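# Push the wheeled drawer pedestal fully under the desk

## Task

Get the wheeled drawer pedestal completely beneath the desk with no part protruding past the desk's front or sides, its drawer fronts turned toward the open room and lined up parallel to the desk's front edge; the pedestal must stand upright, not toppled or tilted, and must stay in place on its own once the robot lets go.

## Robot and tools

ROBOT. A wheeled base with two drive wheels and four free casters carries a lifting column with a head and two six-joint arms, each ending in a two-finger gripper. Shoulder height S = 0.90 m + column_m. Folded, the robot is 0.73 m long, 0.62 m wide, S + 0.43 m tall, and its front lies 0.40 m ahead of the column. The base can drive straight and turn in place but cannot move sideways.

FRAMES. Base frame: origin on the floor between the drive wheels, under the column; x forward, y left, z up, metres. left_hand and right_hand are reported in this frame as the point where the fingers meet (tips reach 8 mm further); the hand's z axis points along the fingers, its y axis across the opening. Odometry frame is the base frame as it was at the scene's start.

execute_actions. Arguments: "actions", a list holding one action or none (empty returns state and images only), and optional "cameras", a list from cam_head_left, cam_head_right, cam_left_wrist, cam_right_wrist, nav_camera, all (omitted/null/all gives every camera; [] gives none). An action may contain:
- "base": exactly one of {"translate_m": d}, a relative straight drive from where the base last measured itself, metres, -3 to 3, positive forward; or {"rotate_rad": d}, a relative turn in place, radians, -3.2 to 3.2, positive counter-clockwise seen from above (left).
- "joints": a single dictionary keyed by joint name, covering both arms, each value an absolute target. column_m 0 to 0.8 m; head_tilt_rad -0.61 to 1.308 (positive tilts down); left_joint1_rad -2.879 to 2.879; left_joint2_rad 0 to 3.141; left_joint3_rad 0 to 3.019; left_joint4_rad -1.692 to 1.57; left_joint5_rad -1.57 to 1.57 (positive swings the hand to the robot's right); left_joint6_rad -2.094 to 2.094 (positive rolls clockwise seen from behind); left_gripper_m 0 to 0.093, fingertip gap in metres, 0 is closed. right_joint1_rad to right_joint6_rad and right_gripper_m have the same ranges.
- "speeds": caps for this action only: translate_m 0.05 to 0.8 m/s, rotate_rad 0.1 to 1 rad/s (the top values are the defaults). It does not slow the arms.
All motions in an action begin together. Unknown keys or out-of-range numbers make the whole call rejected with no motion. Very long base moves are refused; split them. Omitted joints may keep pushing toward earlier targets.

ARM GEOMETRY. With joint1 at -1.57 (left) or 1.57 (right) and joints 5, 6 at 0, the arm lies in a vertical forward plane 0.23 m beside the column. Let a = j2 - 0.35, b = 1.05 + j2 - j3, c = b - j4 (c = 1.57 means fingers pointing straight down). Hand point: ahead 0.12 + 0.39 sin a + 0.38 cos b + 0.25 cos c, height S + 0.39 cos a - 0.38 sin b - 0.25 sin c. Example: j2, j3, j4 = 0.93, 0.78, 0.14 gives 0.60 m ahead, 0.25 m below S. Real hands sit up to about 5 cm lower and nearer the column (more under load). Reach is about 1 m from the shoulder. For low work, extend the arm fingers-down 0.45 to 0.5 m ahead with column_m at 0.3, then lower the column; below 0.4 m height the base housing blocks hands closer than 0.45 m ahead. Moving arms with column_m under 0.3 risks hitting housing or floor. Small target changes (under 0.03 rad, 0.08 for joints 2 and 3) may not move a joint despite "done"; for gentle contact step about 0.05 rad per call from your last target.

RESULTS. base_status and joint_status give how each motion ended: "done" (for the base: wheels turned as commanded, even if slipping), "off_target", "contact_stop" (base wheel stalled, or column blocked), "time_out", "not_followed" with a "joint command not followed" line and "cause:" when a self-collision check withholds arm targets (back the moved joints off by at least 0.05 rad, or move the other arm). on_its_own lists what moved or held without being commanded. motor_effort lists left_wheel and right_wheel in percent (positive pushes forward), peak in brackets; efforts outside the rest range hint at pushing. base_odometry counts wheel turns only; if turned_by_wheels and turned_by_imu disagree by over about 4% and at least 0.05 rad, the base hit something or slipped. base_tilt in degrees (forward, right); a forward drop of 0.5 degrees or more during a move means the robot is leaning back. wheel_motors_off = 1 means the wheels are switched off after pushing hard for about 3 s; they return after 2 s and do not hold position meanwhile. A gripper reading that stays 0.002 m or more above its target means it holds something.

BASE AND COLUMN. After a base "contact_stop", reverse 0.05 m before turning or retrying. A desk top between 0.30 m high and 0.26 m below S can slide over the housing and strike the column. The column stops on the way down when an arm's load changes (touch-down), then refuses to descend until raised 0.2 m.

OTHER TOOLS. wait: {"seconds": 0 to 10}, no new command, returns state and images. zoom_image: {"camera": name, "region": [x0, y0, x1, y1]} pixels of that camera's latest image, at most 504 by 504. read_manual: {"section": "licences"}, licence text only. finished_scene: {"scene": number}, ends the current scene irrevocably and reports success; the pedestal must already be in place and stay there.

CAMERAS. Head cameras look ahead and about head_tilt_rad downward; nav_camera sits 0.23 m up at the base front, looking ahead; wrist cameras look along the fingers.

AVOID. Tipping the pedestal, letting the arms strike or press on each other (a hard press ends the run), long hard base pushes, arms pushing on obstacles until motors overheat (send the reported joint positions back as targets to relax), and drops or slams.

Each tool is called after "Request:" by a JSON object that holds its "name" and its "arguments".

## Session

Request:
{"name": "execute_actions", "arguments": {"actions": []}}

Scene clock: 0.00 s.
base_odometry: x=+0.000 y=+0.000 heading=+0.000 (m, m, rad; odometry frame)
turned_by_wheels: +0.000 (rad since the last result)
turned_by_imu: +0.000 (rad since the last result)
base_tilt: forward=+0.4 right=+0.2 (deg)
base_status: not commanded
joint_positions: column_m=+0.556 head_tilt_rad=+0.884 left_joint1_rad=-1.563 left_joint2_rad=+0.862 left_joint3_rad=+0.390 left_joint4_rad=-0.979 left_joint5_rad=+0.022 left_joint6_rad=+0.092 left_gripper_m=+0.095 right_joint1_rad=+1.578 right_joint2_rad=+0.902 right_joint3_rad=+0.405 right_joint4_rad=-0.916 right_joint5_rad=+0.031 right_joint6_rad=+0.098 right_gripper_m=+0.094
joint_status: not commanded
wheel_motors_off: 0
motor_effort: left_wheel=+3 right_wheel=-3 (%)
left_hand: x=+0.1366 y=+0.2223 z=+1.2640 quat_wxyz=(+0.447, -0.033, -0.894, +0.028) (m; base frame)
right_hand: x=+0.1463 y=-0.2293 z=+1.2483 quat_wxyz=(+0.429, -0.034, -0.902, +0.033) (m; base frame)
pictures: cam_head_left, cam_head_right, cam_left_wrist, cam_right_wrist, nav_camera
camera_calibration (this result's frames):
cam_head_left: T_world_to_cam=[[0.0398988, -0.99911, -0.0136798, 0.054375], [-0.729524, -0.0197722, -0.68367, 1.07825], [0.682791, 0.0372574, -0.729664, 1.01407], [0, 0, 0, 1]] pos_world=[0.0920354, 0.0378642, 1.47784]
cam_head_right: T_world_to_cam=[[0.0425827, -0.998941, -0.0174465, -0.0242975], [-0.742661, -0.0199675, -0.66937, 1.06557], [0.668313, 0.0414604, -0.742724, 1.0392], [0, 0, 0, 1]] pos_world=[0.0978767, -0.0460809, 1.48468]
cam_left_wrist: T_world_to_cam=[[-0.031425, -0.996184, 0.081419, 0.127466], [-0.011665, 0.0818192, 0.996579, -1.27213], [-0.999438, 0.0303677, -0.0141917, 0.271279], [0, 0, 0, 1]] pos_world=[0.260292, 0.222826, 1.26125]
cam_right_wrist: T_world_to_cam=[[-0.0303937, -0.995955, 0.0845599, -0.329476], [-0.0606315, 0.0862803, 0.994424, -1.2047], [-0.997697, 0.0250973, -0.0630086, 0.350808], [0, 0, 0, 1]] pos_world=[0.266943, -0.233006, 1.24795]
Images, in order (width x height): cam_head_left 672x504, cam_head_right 672x504, cam_left_wrist 616x616, cam_right_wrist 616x616, nav_camera 672x504.

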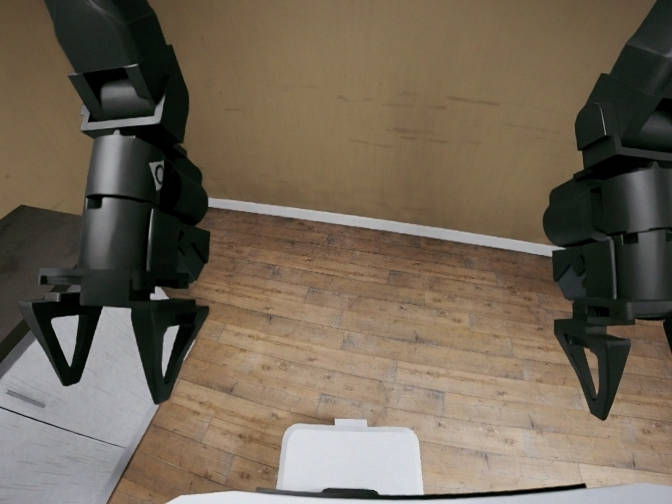

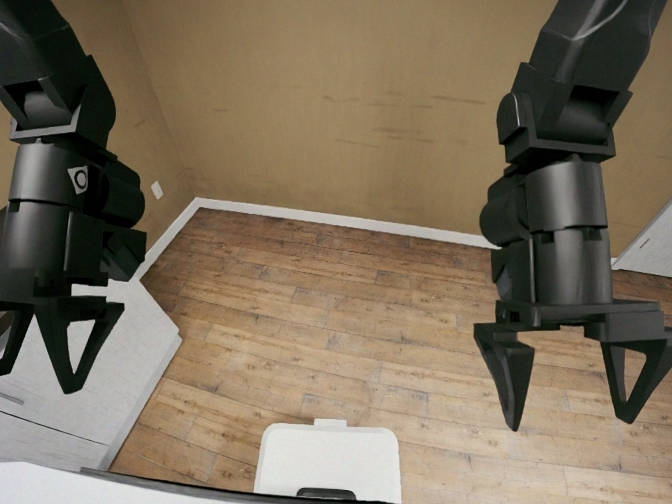

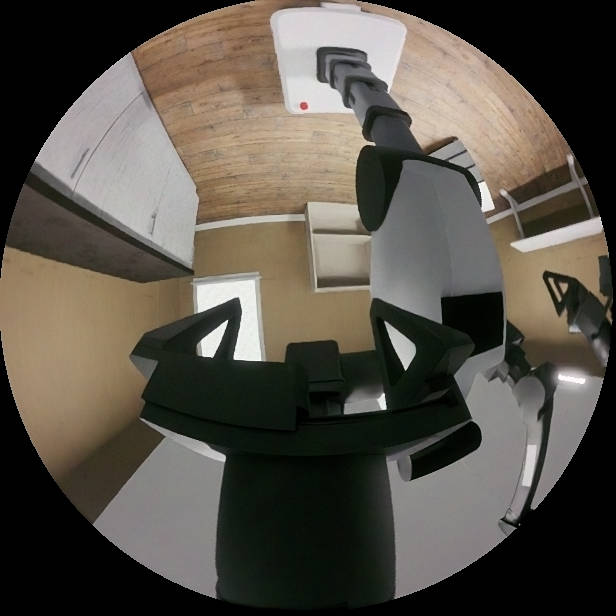

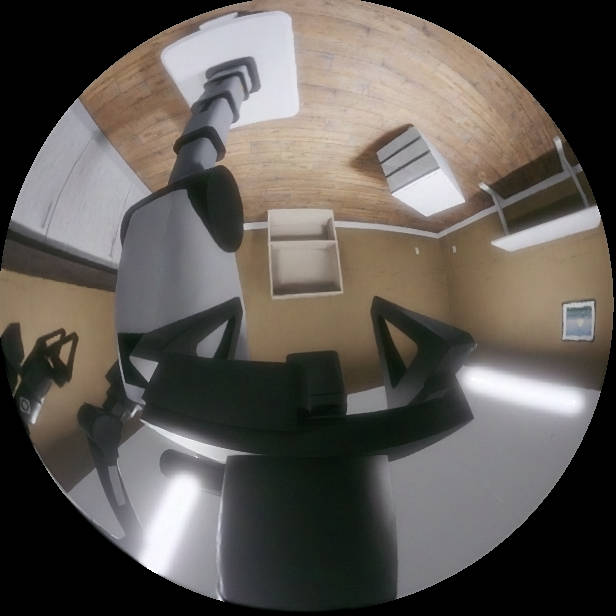

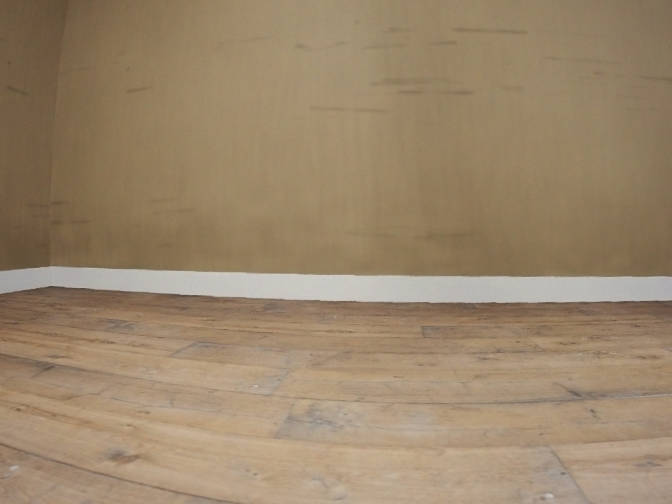

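Request:
{"name": "execute_actions", "arguments": {"actions": [{"base":{"rotate_rad":-1.78}}], "cameras": ["cam_head_left","nav_camera"]}}

Scene clock: 4.90 s.
base_odometry: x=+0.000 y=+0.000 heading=-1.778 (m, m, rad; odometry frame)
turned_by_wheels: -1.778 (rad since the last result)
turned_by_imu: -1.765 (rad since the last result)
base_tilt: forward=+0.4 right=+0.2 (deg)
base_status: done
joint_positions: column_m=+0.556 head_tilt_rad=+0.884 left_joint1_rad=-1.563 left_joint2_rad=+0.862 left_joint3_rad=+0.390 left_joint4_rad=-0.979 left_joint5_rad=+0.022 left_joint6_rad=+0.092 left_gripper_m=+0.095 right_joint1_rad=+1.578 right_joint2_rad=+0.902 right_joint3_rad=+0.405 right_joint4_rad=-0.916 right_joint5_rad=+0.031 right_joint6_rad=+0.098 right_gripper_m=+0.094
joint_status: not commanded
wheel_motors_off: 0
motor_effort: left_wheel=+8(55) right_wheel=-8(36) (%)
left_hand: x=+0.1366 y=+0.2223 z=+1.2640 quat_wxyz=(+0.447, -0.033, -0.894, +0.028) (m; base frame)
right_hand: x=+0.1463 y=-0.2293 z=+1.2483 quat_wxyz=(+0.429, -0.034, -0.902, +0.033) (m; base frame)
pictures: cam_head_left, nav_camera
camera_calibration (this result's frames):
cam_head_left: T_world_to_cam=[[0.0398988, -0.99911, -0.0136798, 0.0543751], [-0.729524, -0.0197722, -0.683669, 1.07824], [0.68279, 0.0372574, -0.729664, 1.01407], [0, 0, 0, 1]] pos_world=[0.0920354, 0.0378642, 1.47784]
Images, in order (width x height): cam_head_left 672x504, nav_camera 672x504.

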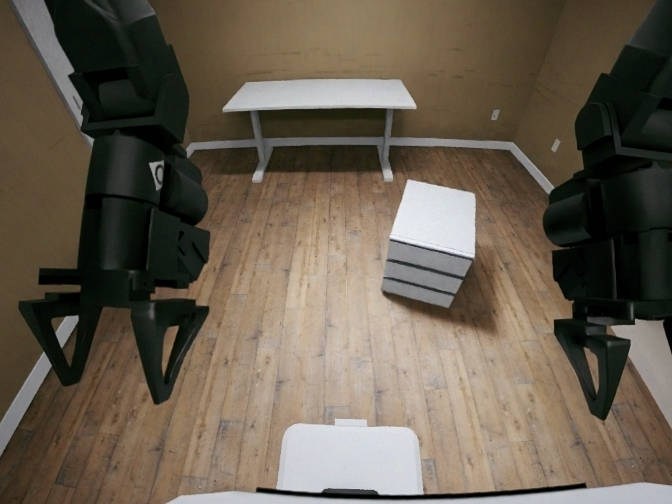

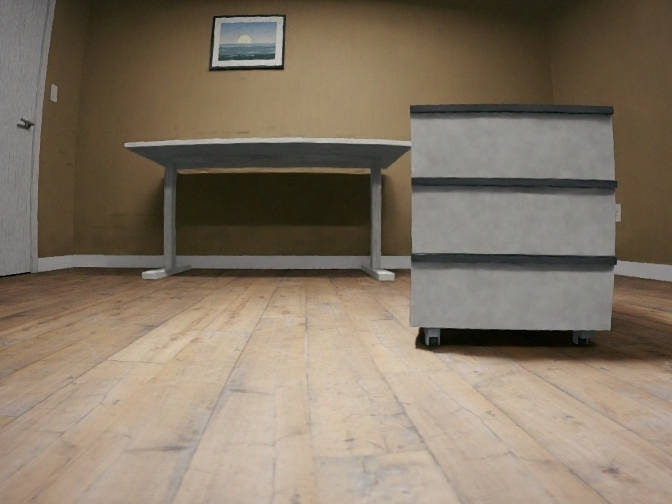

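Request:
{"name": "execute_actions", "arguments": {"actions": [{"base":{"rotate_rad":-0.9}}], "cameras": ["cam_head_left"]}}

Scene clock: 15.63 s.
base_odometry: x=+0.000 y=+0.000 heading=-2.675 (m, m, rad; odometry frame)
turned_by_wheels: -0.897 (rad since the last result)
turned_by_imu: -0.891 (rad since the last result)
base_tilt: forward=+0.3 right=+0.2 (deg)
base_status: done
joint_positions: column_m=+0.556 head_tilt_rad=+0.884 left_joint1_rad=-1.563 left_joint2_rad=+0.862 left_joint3_rad=+0.390 left_joint4_rad=-0.979 left_joint5_rad=+0.022 left_joint6_rad=+0.092 left_gripper_m=+0.095 right_joint1_rad=+1.578 right_joint2_rad=+0.902 right_joint3_rad=+0.405 right_joint4_rad=-0.916 right_joint5_rad=+0.031 right_joint6_rad=+0.098 right_gripper_m=+0.094
joint_status: not commanded
wheel_motors_off: 0
motor_effort: left_wheel=+7(33) right_wheel=-8(32) (%)
left_hand: x=+0.1366 y=+0.2223 z=+1.2640 quat_wxyz=(+0.447, -0.033, -0.894, +0.028) (m; base frame)
right_hand: x=+0.1463 y=-0.2293 z=+1.2483 quat_wxyz=(+0.429, -0.034, -0.902, +0.033) (m; base frame)
pictures: cam_head_left
camera_calibration (this result's frames):
cam_head_left: T_world_to_cam=[[0.0398988, -0.99911, -0.0136798, 0.054375], [-0.729524, -0.0197722, -0.683669, 1.07825], [0.682791, 0.0372574, -0.729664, 1.01407], [0, 0, 0, 1]] pos_world=[0.0920354, 0.0378642, 1.47784]
Images, in order (width x height): cam_head_left 672x504.

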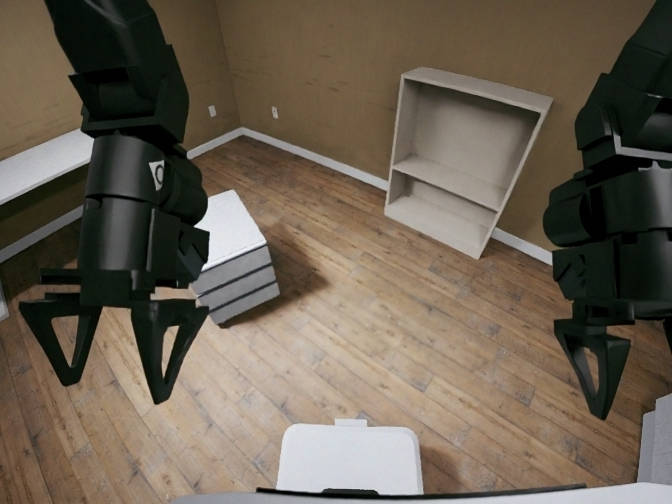

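Request:
{"name": "execute_actions", "arguments": {"actions": [{"base":{"translate_m":1.35}}], "cameras": []}}

Request:
{"name": "execute_actions", "arguments": {"actions": [{"base":{"rotate_rad":0.55}}], "cameras": ["cam_head_left"]}}

Scene clock: 25.70 s.
base_odometry: x=-1.206 y=-0.607 heading=-2.676 (m, m, rad; odometry frame)
turned_by_wheels: -0.001 (rad since the last result)
turned_by_imu: +0.001 (rad since the last result)
base_tilt: forward=+0.4 right=+0.2 (deg)
base_status: done
joint_positions: column_m=+0.556 head_tilt_rad=+0.884 left_joint1_rad=-1.563 left_joint2_rad=+0.862 left_joint3_rad=+0.389 left_joint4_rad=-0.979 left_joint5_rad=+0.022 left_joint6_rad=+0.092 left_gripper_m=+0.095 right_joint1_rad=+1.578 right_joint2_rad=+0.902 right_joint3_rad=+0.404 right_joint4_rad=-0.916 right_joint5_rad=+0.031 right_joint6_rad=+0.098 right_gripper_m=+0.094
joint_status: not commanded
wheel_motors_off: 0
motor_effort: left_wheel=-1(56) right_wheel=+1(42) (%)
left_hand: x=+0.1360 y=+0.2223 z=+1.2642 quat_wxyz=(+0.447, -0.033, -0.893, +0.028) (m; base frame)
right_hand: x=+0.1457 y=-0.2293 z=+1.2485 quat_wxyz=(+0.429, -0.034, -0.902, +0.033) (m; base frame)
pictures: none
No camera images: the call's "cameras" was empty. Leave "cameras" out to get every camera's image.

Scene clock: 27.90 s.
base_odometry: x=-1.206 y=-0.607 heading=-2.128 (m, m, rad; odometry frame)
turned_by_wheels: +0.548 (rad since the last result)
turned_by_imu: +0.545 (rad since the last result)
base_tilt: forward=+0.4 right=+0.2 (deg)
base_status: done
joint_positions: column_m=+0.556 head_tilt_rad=+0.884 left_joint1_rad=-1.563 left_joint2_rad=+0.862 left_joint3_rad=+0.389 left_joint4_rad=-0.979 left_joint5_rad=+0.022 left_joint6_rad=+0.092 left_gripper_m=+0.095 right_joint1_rad=+1.578 right_joint2_rad=+0.902 right_joint3_rad=+0.404 right_joint4_rad=-0.916 right_joint5_rad=+0.031 right_joint6_rad=+0.098 right_gripper_m=+0.094
joint_status: not commanded
wheel_motors_off: 0
motor_effort: left_wheel=-7(54) right_wheel=+7(32) (%)
left_hand: x=+0.1360 y=+0.2223 z=+1.2642 quat_wxyz=(+0.447, -0.033, -0.893, +0.028) (m; base frame)
right_hand: x=+0.1459 y=-0.2293 z=+1.2484 quat_wxyz=(+0.429, -0.034, -0.902, +0.033) (m; base frame)
pictures: cam_head_left
camera_calibration (this result's frames):
cam_head_left: T_world_to_cam=[[0.0398988, -0.99911, -0.0136798, 0.054375], [-0.729524, -0.0197722, -0.68367, 1.07825], [0.682791, 0.0372574, -0.729663, 1.01407], [0, 0, 0, 1]] pos_world=[0.0920355, 0.0378642, 1.47784]
Images, in order (width x height): cam_head_left 672x504.

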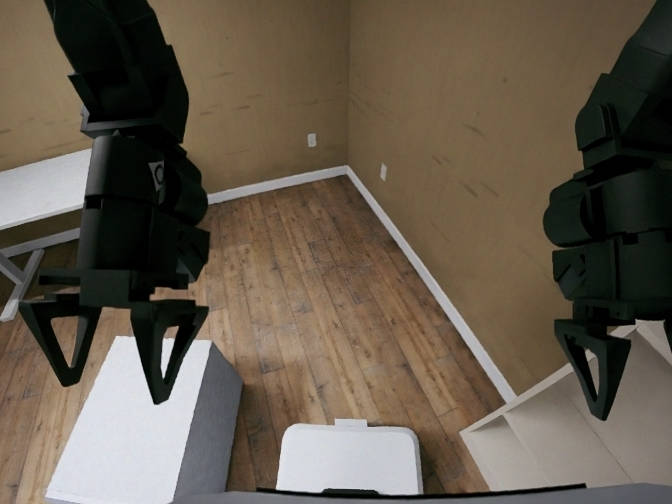

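Request:
{"name": "execute_actions", "arguments": {"actions": [{"base":{"translate_m":0.5}}], "cameras": []}}

Request:
{"name": "execute_actions", "arguments": {"actions": [{"base":{"rotate_rad":1.96}}], "cameras": ["cam_head_left"]}}

Scene clock: 34.20 s.
base_odometry: x=-1.470 y=-1.031 heading=-2.128 (m, m, rad; odometry frame)
turned_by_wheels: +0.000 (rad since the last result)
turned_by_imu: +0.002 (rad since the last result)
base_tilt: forward=+0.4 right=+0.1 (deg)
base_status: done
joint_positions: column_m=+0.556 head_tilt_rad=+0.884 left_joint1_rad=-1.563 left_joint2_rad=+0.862 left_joint3_rad=+0.392 left_joint4_rad=-0.979 left_joint5_rad=+0.022 left_joint6_rad=+0.092 left_gripper_m=+0.095 right_joint1_rad=+1.578 right_joint2_rad=+0.902 right_joint3_rad=+0.406 right_joint4_rad=-0.916 right_joint5_rad=+0.031 right_joint6_rad=+0.098 right_gripper_m=+0.094
joint_status: not commanded
wheel_motors_off: 0
motor_effort: left_wheel=+0(44) right_wheel=+0(54) (%)
left_hand: x=+0.1374 y=+0.2223 z=+1.2637 quat_wxyz=(+0.446, -0.033, -0.894, +0.028) (m; base frame)
right_hand: x=+0.1468 y=-0.2293 z=+1.2481 quat_wxyz=(+0.429, -0.034, -0.902, +0.033) (m; base frame)
pictures: none
No camera images: the call's "cameras" was empty. Leave "cameras" out to get every camera's image.

Scene clock: 37.90 s.
base_odometry: x=-1.470 y=-1.031 heading=-0.171 (m, m, rad; odometry frame)
turned_by_wheels: +1.957 (rad since the last result)
turned_by_imu: +1.945 (rad since the last result)
base_tilt: forward=+0.4 right=+0.1 (deg)
base_status: done
joint_positions: column_m=+0.556 head_tilt_rad=+0.884 left_joint1_rad=-1.563 left_joint2_rad=+0.862 left_joint3_rad=+0.392 left_joint4_rad=-0.979 left_joint5_rad=+0.022 left_joint6_rad=+0.092 left_gripper_m=+0.095 right_joint1_rad=+1.578 right_joint2_rad=+0.902 right_joint3_rad=+0.406 right_joint4_rad=-0.916 right_joint5_rad=+0.031 right_joint6_rad=+0.098 right_gripper_m=+0.094
joint_status: not commanded
wheel_motors_off: 0
motor_effort: left_wheel=-7(54) right_wheel=+6(50) (%)
left_hand: x=+0.1374 y=+0.2223 z=+1.2637 quat_wxyz=(+0.446, -0.033, -0.894, +0.028) (m; base frame)
right_hand: x=+0.1468 y=-0.2293 z=+1.2481 quat_wxyz=(+0.429, -0.034, -0.902, +0.033) (m; base frame)
pictures: cam_head_left
camera_calibration (this result's frames):
cam_head_left: T_world_to_cam=[[0.0398988, -0.99911, -0.0136798, 0.054375], [-0.729524, -0.0197722, -0.68367, 1.07825], [0.682791, 0.0372574, -0.729663, 1.01407], [0, 0, 0, 1]] pos_world=[0.0920355, 0.0378642, 1.47784]
Images, in order (width x height): cam_head_left 672x504.

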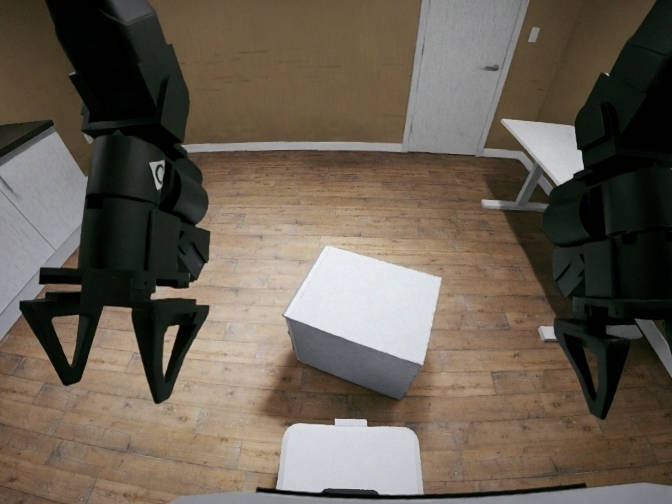

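Request:
{"name": "execute_actions", "arguments": {"actions": [{"base":{"translate_m":0.85},"speeds":{"translate_m":0.15}}], "cameras": ["cam_head_left"]}}

Scene clock: 46.60 s.
base_odometry: x=-0.633 y=-1.175 heading=-0.170 (m, m, rad; odometry frame)
turned_by_wheels: +0.000 (rad since the last result)
turned_by_imu: +0.003 (rad since the last result)
base_tilt: forward=+0.4 right=+0.1 (deg)
base_status: done
joint_positions: column_m=+0.556 head_tilt_rad=+0.884 left_joint1_rad=-1.563 left_joint2_rad=+0.860 left_joint3_rad=+0.390 left_joint4_rad=-0.979 left_joint5_rad=+0.022 left_joint6_rad=+0.092 left_gripper_m=+0.095 right_joint1_rad=+1.578 right_joint2_rad=+0.901 right_joint3_rad=+0.406 right_joint4_rad=-0.916 right_joint5_rad=+0.031 right_joint6_rad=+0.098 right_gripper_m=+0.094
joint_status: not commanded
wheel_motors_off: 0
motor_effort: left_wheel=+1(37) right_wheel=+1(51) (%)
left_hand: x=+0.1371 y=+0.2223 z=+1.2640 quat_wxyz=(+0.446, -0.033, -0.894, +0.028) (m; base frame)
right_hand: x=+0.1473 y=-0.2292 z=+1.2481 quat_wxyz=(+0.428, -0.034, -0.903, +0.033) (m; base frame)
pictures: cam_head_left
camera_calibration (this result's frames):
cam_head_left: T_world_to_cam=[[0.0398988, -0.99911, -0.0136798, 0.054375], [-0.729524, -0.0197722, -0.68367, 1.07825], [0.682791, 0.0372574, -0.729663, 1.01407], [0, 0, 0, 1]] pos_world=[0.0920355, 0.0378642, 1.47784]
Images, in order (width x height): cam_head_left 672x504.

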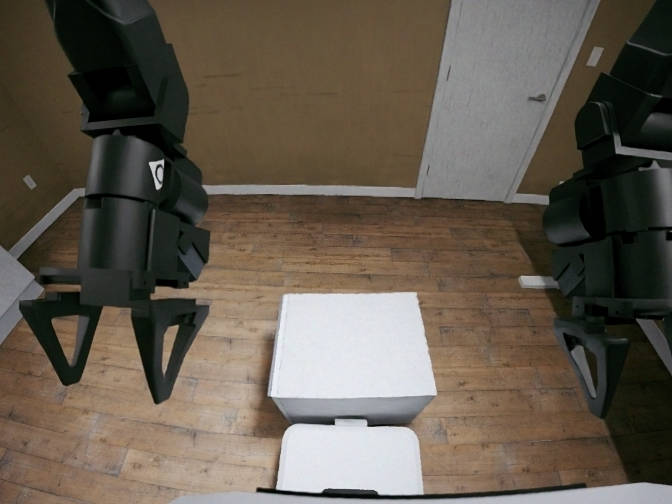

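Request:
{"name": "execute_actions", "arguments": {"actions": [{"base":{"translate_m":-0.3},"joints":{"left_joint2_rad":2.25,"left_joint3_rad":1.9,"left_joint4_rad":1.4,"left_joint5_rad":0.5,"left_joint6_rad":0,"left_gripper_m":0,"right_joint2_rad":2.25,"right_joint3_rad":1.9,"right_joint4_rad":1.4,"right_joint5_rad":-0.5,"right_joint6_rad":0,"right_gripper_m":0}}], "cameras": []}}

Request:
{"name": "execute_actions", "arguments": {"actions": [{"base":{"rotate_rad":0.94}}], "cameras": ["cam_head_left"]}}

Request:
{"name": "execute_actions", "arguments": {"actions": [{"base":{"translate_m":1.49}}], "cameras": []}}

Request:
{"name": "execute_actions", "arguments": {"actions": [{"base":{"rotate_rad":-2.52},"joints":{"column_m":0.07,"head_tilt_rad":0.6}}], "cameras": ["cam_head_left","nav_camera"]}}

Scene clock: 55.20 s.
base_odometry: x=-0.928 y=-1.125 heading=-0.171 (m, m, rad; odometry frame)
turned_by_wheels: +0.000 (rad since the last result)
turned_by_imu: +0.001 (rad since the last result)
base_tilt: forward=+0.4 right=+0.1 (deg)
base_status: done
joint_positions: column_m=+0.556 head_tilt_rad=+0.884 left_joint1_rad=-1.563 left_joint2_rad=+2.258 left_joint3_rad=+1.873 left_joint4_rad=+1.380 left_joint5_rad=+0.498 left_joint6_rad=+0.008 left_gripper_m=+0.001 right_joint1_rad=+1.578 right_joint2_rad=+2.254 right_joint3_rad=+1.885 right_joint4_rad=+1.386 right_joint5_rad=-0.497 right_joint6_rad=+0.010 right_gripper_m=+0.000
joint_status: all done
wheel_motors_off: 0
motor_effort: left_wheel=-4(27) right_wheel=+2(29) (%)
left_hand: x=+0.7647 y=+0.1482 z=+0.9390 quat_wxyz=(-0.668, -0.173, -0.703, +0.173) (m; base frame)
right_hand: x=+0.7708 y=-0.1377 z=+0.9471 quat_wxyz=(-0.674, +0.167, -0.695, -0.183) (m; base frame)
pictures: none
No camera images: the call's "cameras" was empty. Leave "cameras" out to get every camera's image.

Scene clock: 57.73 s.
base_odometry: x=-0.928 y=-1.125 heading=+0.768 (m, m, rad; odometry frame)
turned_by_wheels: +0.938 (rad since the last result)
turned_by_imu: +0.931 (rad since the last result)
base_tilt: forward=+0.4 right=+0.1 (deg)
base_status: done
joint_positions: column_m=+0.556 head_tilt_rad=+0.884 left_joint1_rad=-1.557 left_joint2_rad=+2.257 left_joint3_rad=+1.876 left_joint4_rad=+1.380 left_joint5_rad=+0.499 left_joint6_rad=+0.008 left_gripper_m=+0.001 right_joint1_rad=+1.585 right_joint2_rad=+2.253 right_joint3_rad=+1.890 right_joint4_rad=+1.386 right_joint5_rad=-0.498 right_joint6_rad=+0.010 right_gripper_m=+0.000
joint_status: not commanded
wheel_motors_off: 0
motor_effort: left_wheel=-8(55) right_wheel=+8(45) (%)
left_hand: x=+0.7662 y=+0.1536 z=+0.9396 quat_wxyz=(-0.669, -0.175, -0.702, +0.169) (m; base frame)
right_hand: x=+0.7726 y=-0.1324 z=+0.9494 quat_wxyz=(-0.676, +0.167, -0.693, -0.186) (m; base frame)
pictures: cam_head_left
camera_calibration (this result's frames):
cam_head_left: T_world_to_cam=[[0.0398988, -0.99911, -0.0136798, 0.054375], [-0.729524, -0.0197722, -0.68367, 1.07825], [0.682791, 0.0372574, -0.729663, 1.01407], [0, 0, 0, 1]] pos_world=[0.0920355, 0.0378642, 1.47784]
Images, in order (width x height): cam_head_left 672x504.

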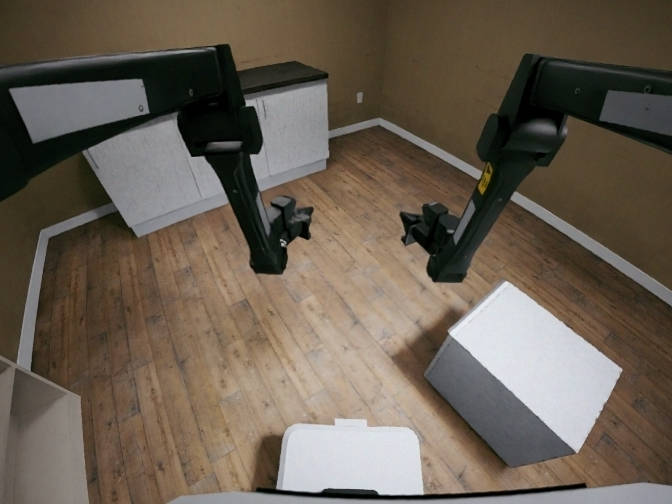

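Scene clock: 61.87 s.
base_odometry: x=+0.144 y=-0.089 heading=+0.768 (m, m, rad; odometry frame)
turned_by_wheels: +0.000 (rad since the last result)
turned_by_imu: +0.002 (rad since the last result)
base_tilt: forward=+0.4 right=+0.2 (deg)
base_status: done
joint_positions: column_m=+0.556 head_tilt_rad=+0.884 left_joint1_rad=-1.557 left_joint2_rad=+2.256 left_joint3_rad=+1.877 left_joint4_rad=+1.380 left_joint5_rad=+0.499 left_joint6_rad=+0.008 left_gripper_m=+0.001 right_joint1_rad=+1.584 right_joint2_rad=+2.253 right_joint3_rad=+1.890 right_joint4_rad=+1.386 right_joint5_rad=-0.498 right_joint6_rad=+0.010 right_gripper_m=+0.000
joint_status: not commanded
wheel_motors_off: 0
motor_effort: left_wheel=+0(45) right_wheel=-3(55) (%)
left_hand: x=+0.7669 y=+0.1532 z=+0.9404 quat_wxyz=(-0.669, -0.175, -0.702, +0.169) (m; base frame)
right_hand: x=+0.7730 y=-0.1327 z=+0.9497 quat_wxyz=(-0.677, +0.167, -0.693, -0.186) (m; base frame)
pictures: none
No camera images: the call's "cameras" was empty. Leave "cameras" out to get every camera's image.

Scene clock: 68.73 s.
base_odometry: x=+0.144 y=-0.089 heading=-1.750 (m, m, rad; odometry frame)
turned_by_wheels: -2.518 (rad since the last result)
turned_by_imu: -2.502 (rad since the last result)
base_tilt: forward=+0.4 right=+0.2 (deg)
base_status: done
joint_positions: column_m=+0.070 head_tilt_rad=+0.618 left_joint1_rad=-1.570 left_joint2_rad=+2.256 left_joint3_rad=+1.877 left_joint4_rad=+1.380 left_joint5_rad=+0.499 left_joint6_rad=+0.008 left_gripper_m=+0.001 right_joint1_rad=+1.572 right_joint2_rad=+2.252 right_joint3_rad=+1.890 right_joint4_rad=+1.386 right_joint5_rad=-0.498 right_joint6_rad=+0.010 right_gripper_m=+0.000
joint_status: all done
wheel_motors_off: 0
motor_effort: left_wheel=+9(37) right_wheel=-10(56) (%)
left_hand: x=+0.7668 y=+0.1430 z=+0.4560 quat_wxyz=(-0.670, -0.173, -0.700, +0.176) (m; base frame)
right_hand: x=+0.7739 y=-0.1421 z=+0.4636 quat_wxyz=(-0.676, +0.169, -0.694, -0.180) (m; base frame)
pictures: cam_head_left, nav_camera
camera_calibration (this result's frames):
cam_head_left: T_world_to_cam=[[0.0420916, -0.99911, -0.0027114, 0.0360375], [-0.524169, -0.0197722, -0.851385, 0.913024], [0.850574, 0.0372574, -0.524534, 0.434645], [0, 0, 0, 1]] pos_world=[0.107364, 0.0378642, 1.00542]
Images, in order (width x height): cam_head_left 672x504, nav_camera 672x504.

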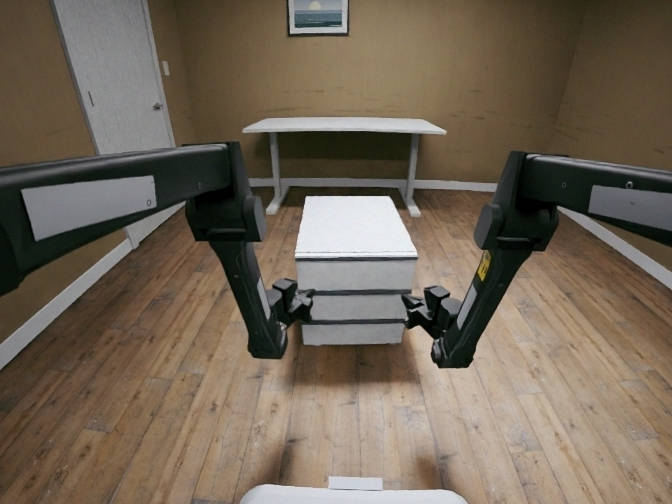

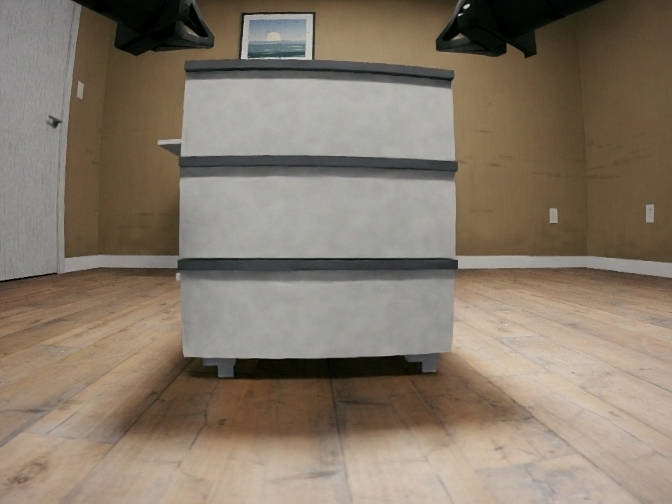

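Request:
{"name": "execute_actions", "arguments": {"actions": [{"base":{"translate_m":0.9},"speeds":{"translate_m":0.13},"joints":{"left_joint1_rad":-1.52,"right_joint1_rad":1.6}}], "cameras": ["cam_head_left","nav_camera"]}}

Scene clock: 79.17 s.
base_odometry: x=-0.017 y=-0.975 heading=-1.750 (m, m, rad; odometry frame)
turned_by_wheels: -0.001 (rad since the last result)
turned_by_imu: +0.002 (rad since the last result)
base_tilt: forward=+0.4 right=+0.2 (deg)
base_status: done
joint_positions: column_m=+0.070 head_tilt_rad=+0.617 left_joint1_rad=-1.511 left_joint2_rad=+2.264 left_joint3_rad=+1.870 left_joint4_rad=+1.398 left_joint5_rad=+0.502 left_joint6_rad=+0.007 left_gripper_m=+0.001 right_joint1_rad=+1.628 right_joint2_rad=+2.352 right_joint3_rad=+1.827 right_joint4_rad=+1.384 right_joint5_rad=-0.535 right_joint6_rad=+0.004 right_gripper_m=+0.000
joint_status: all done
wheel_motors_off: 0
motor_effort: left_wheel=+0(53) right_wheel=+2(32) (%)
left_hand: x=+0.7615 y=+0.1890 z=+0.4499 quat_wxyz=(-0.669, -0.181, -0.706, +0.149) (m; base frame)
right_hand: x=+0.6869 y=-0.0914 z=+0.3919 quat_wxyz=(-0.615, +0.162, -0.736, -0.232) (m; base frame)
pictures: cam_head_left, nav_camera
camera_calibration (this result's frames):
cam_head_left: T_world_to_cam=[[0.0420926, -0.99911, -0.00269548, 0.0360206], [-0.523847, -0.0197722, -0.851583, 0.913218], [0.850772, 0.0372574, -0.524213, 0.434296], [0, 0, 0, 1]] pos_world=[0.107383, 0.0378642, 1.00544]
Images, in order (width x height): cam_head_left 672x504, nav_camera 672x504.

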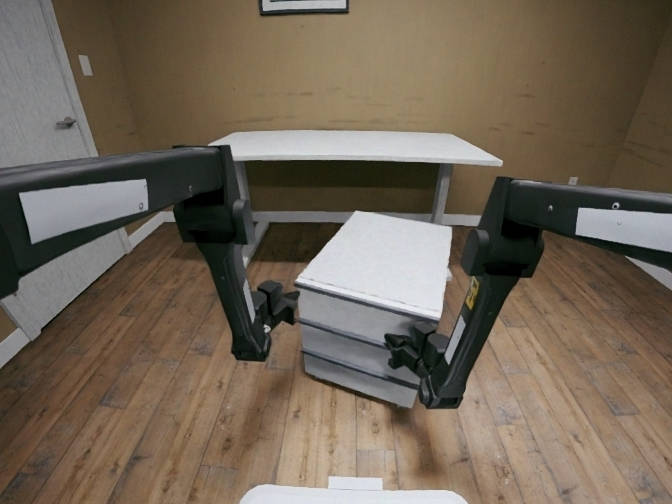

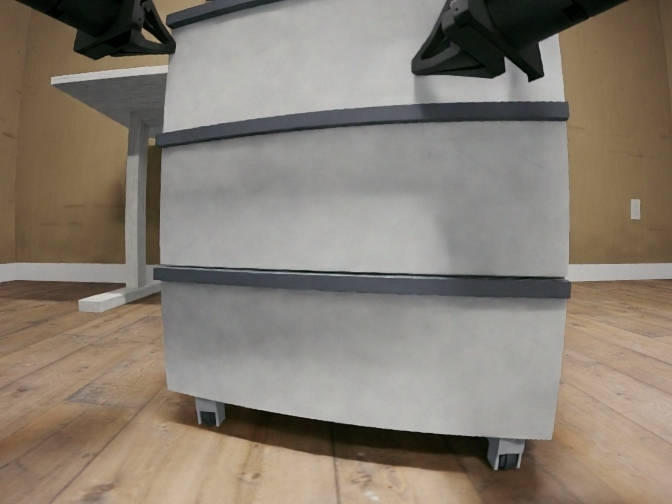

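Request:
{"name": "execute_actions", "arguments": {"actions": [{"base":{"translate_m":-0.2},"joints":{"left_joint1_rad":-1.62,"right_joint1_rad":1.52}}], "cameras": []}}

Request:
{"name": "execute_actions", "arguments": {"actions": [{"base":{"translate_m":0.27},"speeds":{"translate_m":0.1}}], "cameras": ["cam_head_left","nav_camera"]}}

Scene clock: 87.27 s.
base_odometry: x=+0.019 y=-0.778 heading=-1.748 (m, m, rad; odometry frame)
turned_by_wheels: +0.002 (rad since the last result)
turned_by_imu: +0.003 (rad since the last result)
base_tilt: forward=+0.4 right=+0.1 (deg)
base_status: done
joint_positions: column_m=+0.070 head_tilt_rad=+0.617 left_joint1_rad=-1.621 left_joint2_rad=+2.258 left_joint3_rad=+1.877 left_joint4_rad=+1.398 left_joint5_rad=+0.500 left_joint6_rad=+0.007 left_gripper_m=+0.001 right_joint1_rad=+1.514 right_joint2_rad=+2.247 right_joint3_rad=+1.888 right_joint4_rad=+1.385 right_joint5_rad=-0.501 right_joint6_rad=+0.004 right_gripper_m=+0.000
joint_status: all done
wheel_motors_off: 0
motor_effort: left_wheel=+1(35) right_wheel=-1(26) (%)
left_hand: x=+0.7633 y=+0.1027 z=+0.4633 quat_wxyz=(-0.677, -0.169, -0.688, +0.199) (m; base frame)
right_hand: x=+0.7773 y=-0.1876 z=+0.4633 quat_wxyz=(-0.676, +0.179, -0.699, -0.152) (m; base frame)
pictures: none
No camera images: the call's "cameras" was empty. Leave "cameras" out to get every camera's image.

Scene clock: 90.60 s.
base_odometry: x=-0.029 y=-1.044 heading=-1.748 (m, m, rad; odometry frame)
turned_by_wheels: +0.000 (rad since the last result)
turned_by_imu: +0.001 (rad since the last result)
base_tilt: forward=+0.5 right=+0.1 (deg)
base_status: done
joint_positions: column_m=+0.070 head_tilt_rad=+0.617 left_joint1_rad=-1.614 left_joint2_rad=+2.259 left_joint3_rad=+1.877 left_joint4_rad=+1.401 left_joint5_rad=+0.502 left_joint6_rad=+0.007 left_gripper_m=+0.001 right_joint1_rad=+1.562 right_joint2_rad=+2.353 right_joint3_rad=+1.827 right_joint4_rad=+1.386 right_joint5_rad=-0.537 right_joint6_rad=+0.002 right_gripper_m=+0.000
joint_status: not commanded
wheel_motors_off: 0
motor_effort: left_wheel=+1(33) right_wheel=+0(27) (%)
left_hand: x=+0.7628 y=+0.1078 z=+0.4624 quat_wxyz=(-0.677, -0.170, -0.688, +0.196) (m; base frame)
right_hand: x=+0.6902 y=-0.1446 z=+0.3858 quat_wxyz=(-0.615, +0.169, -0.744, -0.201) (m; base frame)
pictures: cam_head_left, nav_camera
camera_calibration (this result's frames):
cam_head_left: T_world_to_cam=[[0.0420932, -0.99911, -0.00268641, 0.036011], [-0.523663, -0.0197722, -0.851696, 0.913327], [0.850885, 0.0372574, -0.524029, 0.434096], [0, 0, 0, 1]] pos_world=[0.107394, 0.0378642, 1.00545]
Images, in order (width x height): cam_head_left 672x504, nav_camera 672x504.

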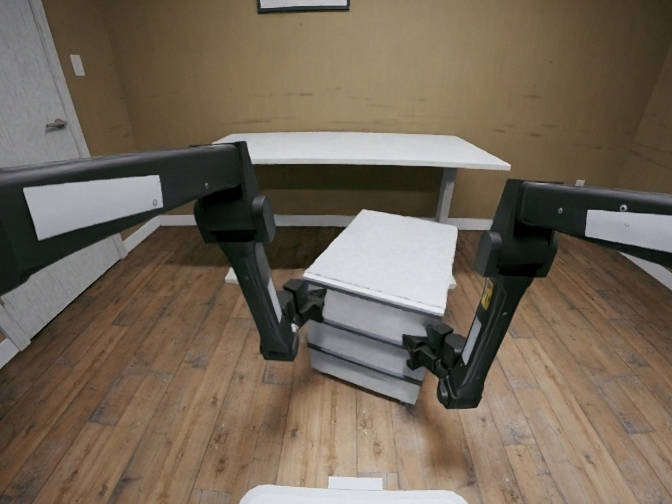

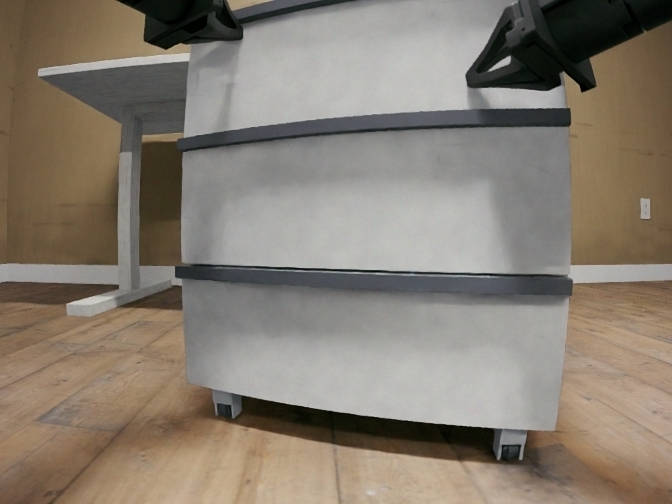

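Request:
{"name": "execute_actions", "arguments": {"actions": [{"base":{"translate_m":-0.12},"joints":{"left_joint1_rad":-1.57,"left_joint2_rad":0.87,"left_joint3_rad":0.41,"left_joint4_rad":-0.93,"left_joint5_rad":0}}], "cameras": []}}

Request:
{"name": "execute_actions", "arguments": {"actions": [{"joints":{"right_joint1_rad":1.12}}], "cameras": []}}

Request:
{"name": "execute_actions", "arguments": {"actions": [{"base":{"translate_m":0.37},"speeds":{"translate_m":0.15}}], "cameras": ["cam_head_left"]}}

Scene clock: 104.57 s.
base_odometry: x=-0.008 y=-0.926 heading=-1.748 (m, m, rad; odometry frame)
turned_by_wheels: +0.000 (rad since the last result)
turned_by_imu: +0.001 (rad since the last result)
base_tilt: forward=+0.4 right=+0.1 (deg)
base_status: done
joint_positions: column_m=+0.070 head_tilt_rad=+0.617 left_joint1_rad=-1.565 left_joint2_rad=+0.874 left_joint3_rad=+0.406 left_joint4_rad=-0.914 left_joint5_rad=+0.002 left_joint6_rad=+0.007 left_gripper_m=+0.001 right_joint1_rad=+1.517 right_joint2_rad=+2.253 right_joint3_rad=+1.885 right_joint4_rad=+1.386 right_joint5_rad=-0.502 right_joint6_rad=+0.002 right_gripper_m=+0.000
joint_status: all done
wheel_motors_off: 0
motor_effort: left_wheel=+0(26) right_wheel=+1(21) (%)
left_hand: x=+0.1527 y=+0.2256 z=+0.7628 quat_wxyz=(+0.416, +0.000, -0.909, +0.001) (m; base frame)
right_hand: x=+0.7730 y=-0.1852 z=+0.4587 quat_wxyz=(-0.673, +0.179, -0.701, -0.153) (m; base frame)
pictures: none
No camera images: the call's "cameras" was empty. Leave "cameras" out to get every camera's image.

Scene clock: 106.37 s.
base_odometry: x=-0.008 y=-0.926 heading=-1.748 (m, m, rad; odometry frame)
turned_by_wheels: +0.000 (rad since the last result)
turned_by_imu: +0.000 (rad since the last result)
base_tilt: forward=+0.4 right=+0.1 (deg)
base_status: not commanded
joint_positions: column_m=+0.070 head_tilt_rad=+0.617 left_joint1_rad=-1.565 left_joint2_rad=+0.874 left_joint3_rad=+0.406 left_joint4_rad=-0.914 left_joint5_rad=+0.002 left_joint6_rad=+0.007 left_gripper_m=+0.001 right_joint1_rad=+1.126 right_joint2_rad=+2.253 right_joint3_rad=+1.885 right_joint4_rad=+1.386 right_joint5_rad=-0.500 right_joint6_rad=+0.002 right_gripper_m=+0.000
joint_status: all done
wheel_motors_off: 0
motor_effort: left_wheel=-2(3) right_wheel=+2(4) (%)
left_hand: x=+0.1527 y=+0.2256 z=+0.7628 quat_wxyz=(+0.416, +0.000, -0.909, +0.001) (m; base frame)
right_hand: x=+0.7508 y=-0.4904 z=+0.4975 quat_wxyz=(-0.645, +0.220, -0.731, +0.034) (m; base frame)
pictures: none
No camera images: the call's "cameras" was empty. Leave "cameras" out to get every camera's image.

Scene clock: 109.63 s.
base_odometry: x=-0.073 y=-1.290 heading=-1.748 (m, m, rad; odometry frame)
turned_by_wheels: +0.000 (rad since the last result)
turned_by_imu: +0.001 (rad since the last result)
base_tilt: forward=+0.4 right=+0.2 (deg)
base_status: done
joint_positions: column_m=+0.070 head_tilt_rad=+0.617 left_joint1_rad=-1.565 left_joint2_rad=+0.874 left_joint3_rad=+0.408 left_joint4_rad=-0.916 left_joint5_rad=+0.002 left_joint6_rad=+0.007 left_gripper_m=+0.001 right_joint1_rad=+1.125 right_joint2_rad=+2.252 right_joint3_rad=+1.888 right_joint4_rad=+1.386 right_joint5_rad=-0.500 right_joint6_rad=+0.002 right_gripper_m=+0.000
joint_status: not commanded
wheel_motors_off: 0
motor_effort: left_wheel=+0(28) right_wheel=+2(34) (%)
left_hand: x=+0.1537 y=+0.2256 z=+0.7628 quat_wxyz=(+0.416, +0.000, -0.909, +0.001) (m; base frame)
right_hand: x=+0.7518 y=-0.4905 z=+0.4985 quat_wxyz=(-0.646, +0.220, -0.730, +0.034) (m; base frame)
pictures: cam_head_left
camera_calibration (this result's frames):
cam_head_left: T_world_to_cam=[[0.0420934, -0.99911, -0.00268325, 0.0360077], [-0.523599, -0.0197722, -0.851735, 0.913366], [0.850924, 0.0372574, -0.523966, 0.434027], [0, 0, 0, 1]] pos_world=[0.107398, 0.0378642, 1.00546]
Images, in order (width x height): cam_head_left 672x504.

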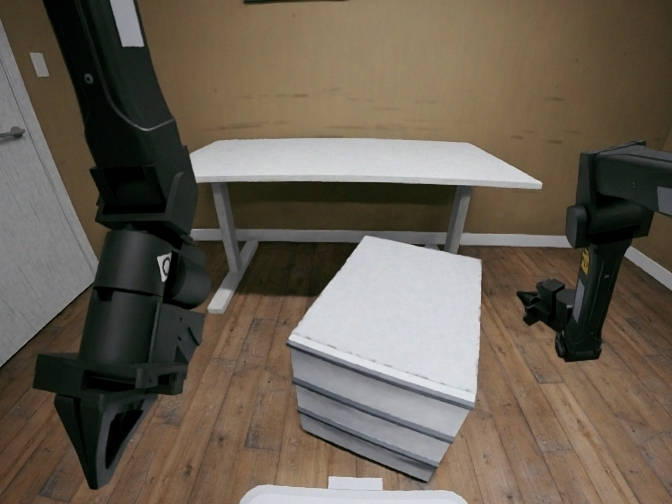

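Use joint 1 (strong) to push left.

Request:
{"name": "execute_actions", "arguments": {"actions": [{"joints":{"right_joint1_rad":1.25}}], "cameras": []}}

Request:
{"name": "execute_actions", "arguments": {"actions": [{"joints":{"right_joint1_rad":1.38}}], "cameras": []}}

Request:
{"name": "execute_actions", "arguments": {"actions": [{"joints":{"right_joint1_rad":1.5}}], "cameras": ["cam_head_left"]}}

Scene clock: 114.57 s.
base_odometry: x=-0.073 y=-1.290 heading=-1.748 (m, m, rad; odometry frame)
turned_by_wheels: +0.000 (rad since the last result)
turned_by_imu: +0.001 (rad since the last result)
base_tilt: forward=+0.4 right=+0.1 (deg)
base_status: not commanded
joint_positions: column_m=+0.070 head_tilt_rad=+0.617 left_joint1_rad=-1.565 left_joint2_rad=+0.874 left_joint3_rad=+0.408 left_joint4_rad=-0.916 left_joint5_rad=+0.002 left_joint6_rad=+0.007 left_gripper_m=+0.001 right_joint1_rad=+1.255 right_joint2_rad=+2.254 right_joint3_rad=+1.887 right_joint4_rad=+1.386 right_joint5_rad=-0.497 right_joint6_rad=+0.002 right_gripper_m=+0.000
joint_status: all done
wheel_motors_off: 0
motor_effort: left_wheel=+0(1) right_wheel=-1(1) (%)
left_hand: x=+0.1537 y=+0.2256 z=+0.7628 quat_wxyz=(+0.416, +0.000, -0.909, +0.001) (m; base frame)
right_hand: x=+0.7650 y=-0.3926 z=+0.4732 quat_wxyz=(-0.658, +0.206, -0.724, -0.027) (m; base frame)
pictures: none
No camera images: the call's "cameras" was empty. Leave "cameras" out to get every camera's image.

Scene clock: 116.47 s.
base_odometry: x=-0.073 y=-1.290 heading=-1.749 (m, m, rad; odometry frame)
turned_by_wheels: +0.000 (rad since the last result)
turned_by_imu: +0.000 (rad since the last result)
base_tilt: forward=+0.5 right=+0.1 (deg)
base_status: not commanded
joint_positions: column_m=+0.070 head_tilt_rad=+0.617 left_joint1_rad=-1.565 left_joint2_rad=+0.874 left_joint3_rad=+0.408 left_joint4_rad=-0.916 left_joint5_rad=+0.002 left_joint6_rad=+0.007 left_gripper_m=+0.001 right_joint1_rad=+1.296 right_joint2_rad=+2.257 right_joint3_rad=+1.887 right_joint4_rad=+1.386 right_joint5_rad=-0.467 right_joint6_rad=+0.002 right_gripper_m=+0.000
joint_status: right_joint1_rad time_out (moved +0.041 of +0.125)
wheel_motors_off: 0
on_its_own: right_joint1_rad reads +1.296 and still pushes toward +1.380 since a time_out
motor_effort: left_wheel=-2(2) right_wheel=+6(6) (%)
left_hand: x=+0.1537 y=+0.2256 z=+0.7628 quat_wxyz=(+0.416, +0.000, -0.909, +0.001) (m; base frame)
right_hand: x=+0.7682 y=-0.3656 z=+0.4669 quat_wxyz=(-0.663, +0.191, -0.723, -0.036) (m; base frame)
pictures: none
No camera images: the call's "cameras" was empty. Leave "cameras" out to get every camera's image.

not run: a stop came earlier in this reply.

Request:
{"name": "execute_actions", "arguments": {"actions": [{"joints":{"right_joint1_rad":1.55,"right_joint5_rad":-0.55}}], "cameras": ["cam_head_left"]}}

Scene clock: 124.30 s.
base_odometry: x=-0.073 y=-1.290 heading=-1.749 (m, m, rad; odometry frame)
turned_by_wheels: +0.000 (rad since the last result)
turned_by_imu: +0.001 (rad since the last result)
base_tilt: forward=+0.4 right=+0.1 (deg)
base_status: not commanded
joint_positions: column_m=+0.070 head_tilt_rad=+0.617 left_joint1_rad=-1.565 left_joint2_rad=+0.874 left_joint3_rad=+0.408 left_joint4_rad=-0.916 left_joint5_rad=+0.002 left_joint6_rad=+0.007 left_gripper_m=+0.001 right_joint1_rad=+1.380 right_joint2_rad=+2.257 right_joint3_rad=+1.886 right_joint4_rad=+1.391 right_joint5_rad=-0.475 right_joint6_rad=+0.002 right_gripper_m=+0.000
joint_status: right_joint1_rad time_out (moved +0.084 of +0.254); right_joint5_rad time_out (moved -0.007 of -0.083)
wheel_motors_off: 0
on_its_own: right_joint1_rad reads +1.380 and still pushes toward +1.550 since a time_out; right_joint5_rad reads -0.475 and still pushes toward -0.549 since a time_out
motor_effort: left_wheel=-7(7) right_wheel=+13(12) (%)
left_hand: x=+0.1537 y=+0.2256 z=+0.7628 quat_wxyz=(+0.416, +0.000, -0.909, +0.001) (m; base frame)
right_hand: x=+0.7720 y=-0.2979 z=+0.4599 quat_wxyz=(-0.669, +0.185, -0.715, -0.079) (m; base frame)
pictures: cam_head_left
camera_calibration (this result's frames):
cam_head_left: T_world_to_cam=[[0.0420934, -0.99911, -0.00268326, 0.0360077], [-0.523599, -0.0197722, -0.851735, 0.913366], [0.850924, 0.0372574, -0.523966, 0.434027], [0, 0, 0, 1]] pos_world=[0.107398, 0.0378642, 1.00546]
Images, in order (width x height): cam_head_left 672x504.

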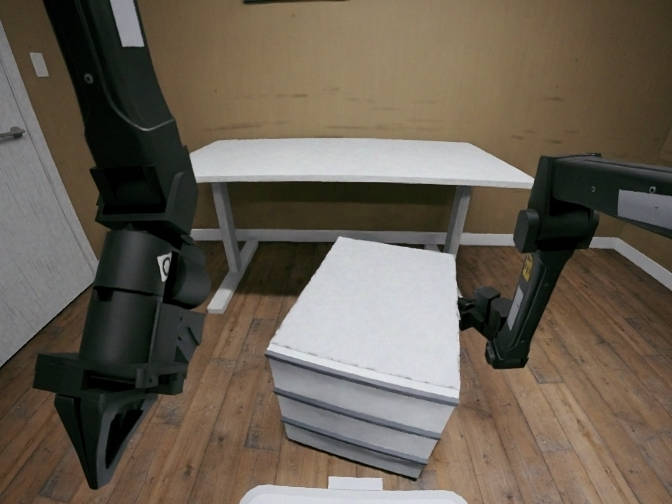

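Request:
{"name": "execute_actions", "arguments": {"actions": [{"base":{"translate_m":0.2},"speeds":{"translate_m":0.1},"joints":{"right_joint1_rad":1.42,"right_joint5_rad":-0.5}}], "cameras": ["cam_head_left"]}}

Scene clock: 130.37 s.
base_odometry: x=-0.108 y=-1.487 heading=-1.749 (m, m, rad; odometry frame)
turned_by_wheels: +0.000 (rad since the last result)
turned_by_imu: +0.001 (rad since the last result)
base_tilt: forward=+0.4 right=+0.1 (deg)
base_status: done
joint_positions: column_m=+0.070 head_tilt_rad=+0.617 left_joint1_rad=-1.565 left_joint2_rad=+0.870 left_joint3_rad=+0.409 left_joint4_rad=-0.917 left_joint5_rad=+0.001 left_joint6_rad=+0.007 left_gripper_m=+0.001 right_joint1_rad=+1.415 right_joint2_rad=+2.258 right_joint3_rad=+1.886 right_joint4_rad=+1.392 right_joint5_rad=-0.497 right_joint6_rad=+0.002 right_gripper_m=+0.000
joint_status: all done
wheel_motors_off: 0
motor_effort: left_wheel=+0(23) right_wheel=-2(45) (%)
left_hand: x=+0.1548 y=+0.2256 z=+0.7629 quat_wxyz=(+0.414, -0.001, -0.910, +0.000) (m; base frame)
right_hand: x=+0.7707 y=-0.2669 z=+0.4568 quat_wxyz=(-0.669, +0.189, -0.711, -0.103) (m; base frame)
pictures: cam_head_left
camera_calibration (this result's frames):
cam_head_left: T_world_to_cam=[[0.0420939, -0.99911, -0.00267542, 0.0359994], [-0.523441, -0.0197722, -0.851833, 0.913461], [0.851022, 0.0372574, -0.523807, 0.433855], [0, 0, 0, 1]] pos_world=[0.107407, 0.0378642, 1.00547]
Images, in order (width x height): cam_head_left 672x504.

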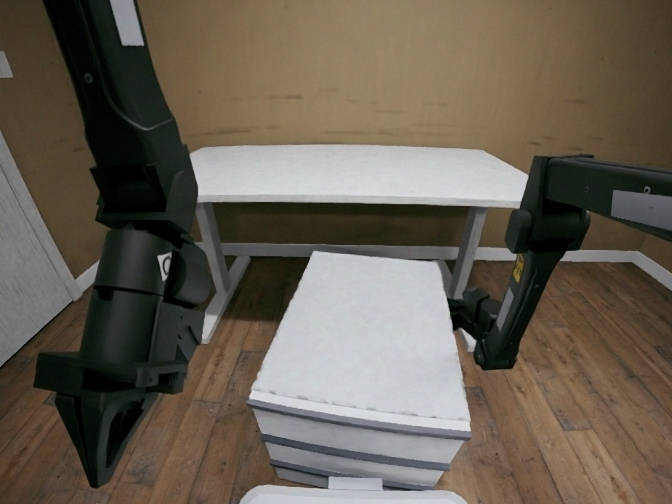

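Request:
{"name": "execute_actions", "arguments": {"actions": [{"base":{"translate_m":0.1},"speeds":{"translate_m":0.1}}], "cameras": ["cam_head_left"]}}

Scene clock: 134.50 s.
base_odometry: x=-0.126 y=-1.585 heading=-1.749 (m, m, rad; odometry frame)
turned_by_wheels: +0.000 (rad since the last result)
turned_by_imu: +0.001 (rad since the last result)
base_tilt: forward=+0.4 right=+0.1 (deg)
base_status: done
joint_positions: column_m=+0.070 head_tilt_rad=+0.617 left_joint1_rad=-1.565 left_joint2_rad=+0.870 left_joint3_rad=+0.409 left_joint4_rad=-0.917 left_joint5_rad=+0.001 left_joint6_rad=+0.007 left_gripper_m=+0.001 right_joint1_rad=+1.415 right_joint2_rad=+2.256 right_joint3_rad=+1.888 right_joint4_rad=+1.392 right_joint5_rad=-0.498 right_joint6_rad=+0.002 right_gripper_m=+0.000
joint_status: not commanded
wheel_motors_off: 0
motor_effort: left_wheel=+0(39) right_wheel=+1(38) (%)
left_hand: x=+0.1550 y=+0.2256 z=+0.7628 quat_wxyz=(+0.414, -0.001, -0.910, +0.000) (m; base frame)
right_hand: x=+0.7722 y=-0.2668 z=+0.4584 quat_wxyz=(-0.670, +0.189, -0.710, -0.103) (m; base frame)
pictures: cam_head_left
camera_calibration (this result's frames):
cam_head_left: T_world_to_cam=[[0.0420939, -0.99911, -0.00267541, 0.0359994], [-0.523441, -0.0197722, -0.851833, 0.913461], [0.851022, 0.0372574, -0.523807, 0.433855], [0, 0, 0, 1]] pos_world=[0.107407, 0.0378642, 1.00547]
Images, in order (width x height): cam_head_left 672x504.

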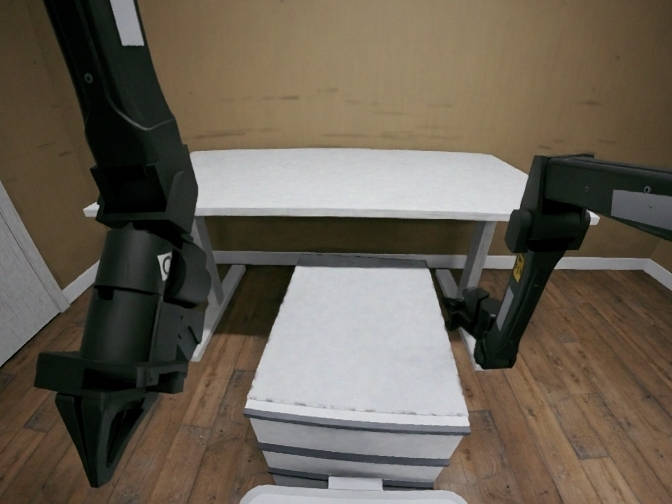

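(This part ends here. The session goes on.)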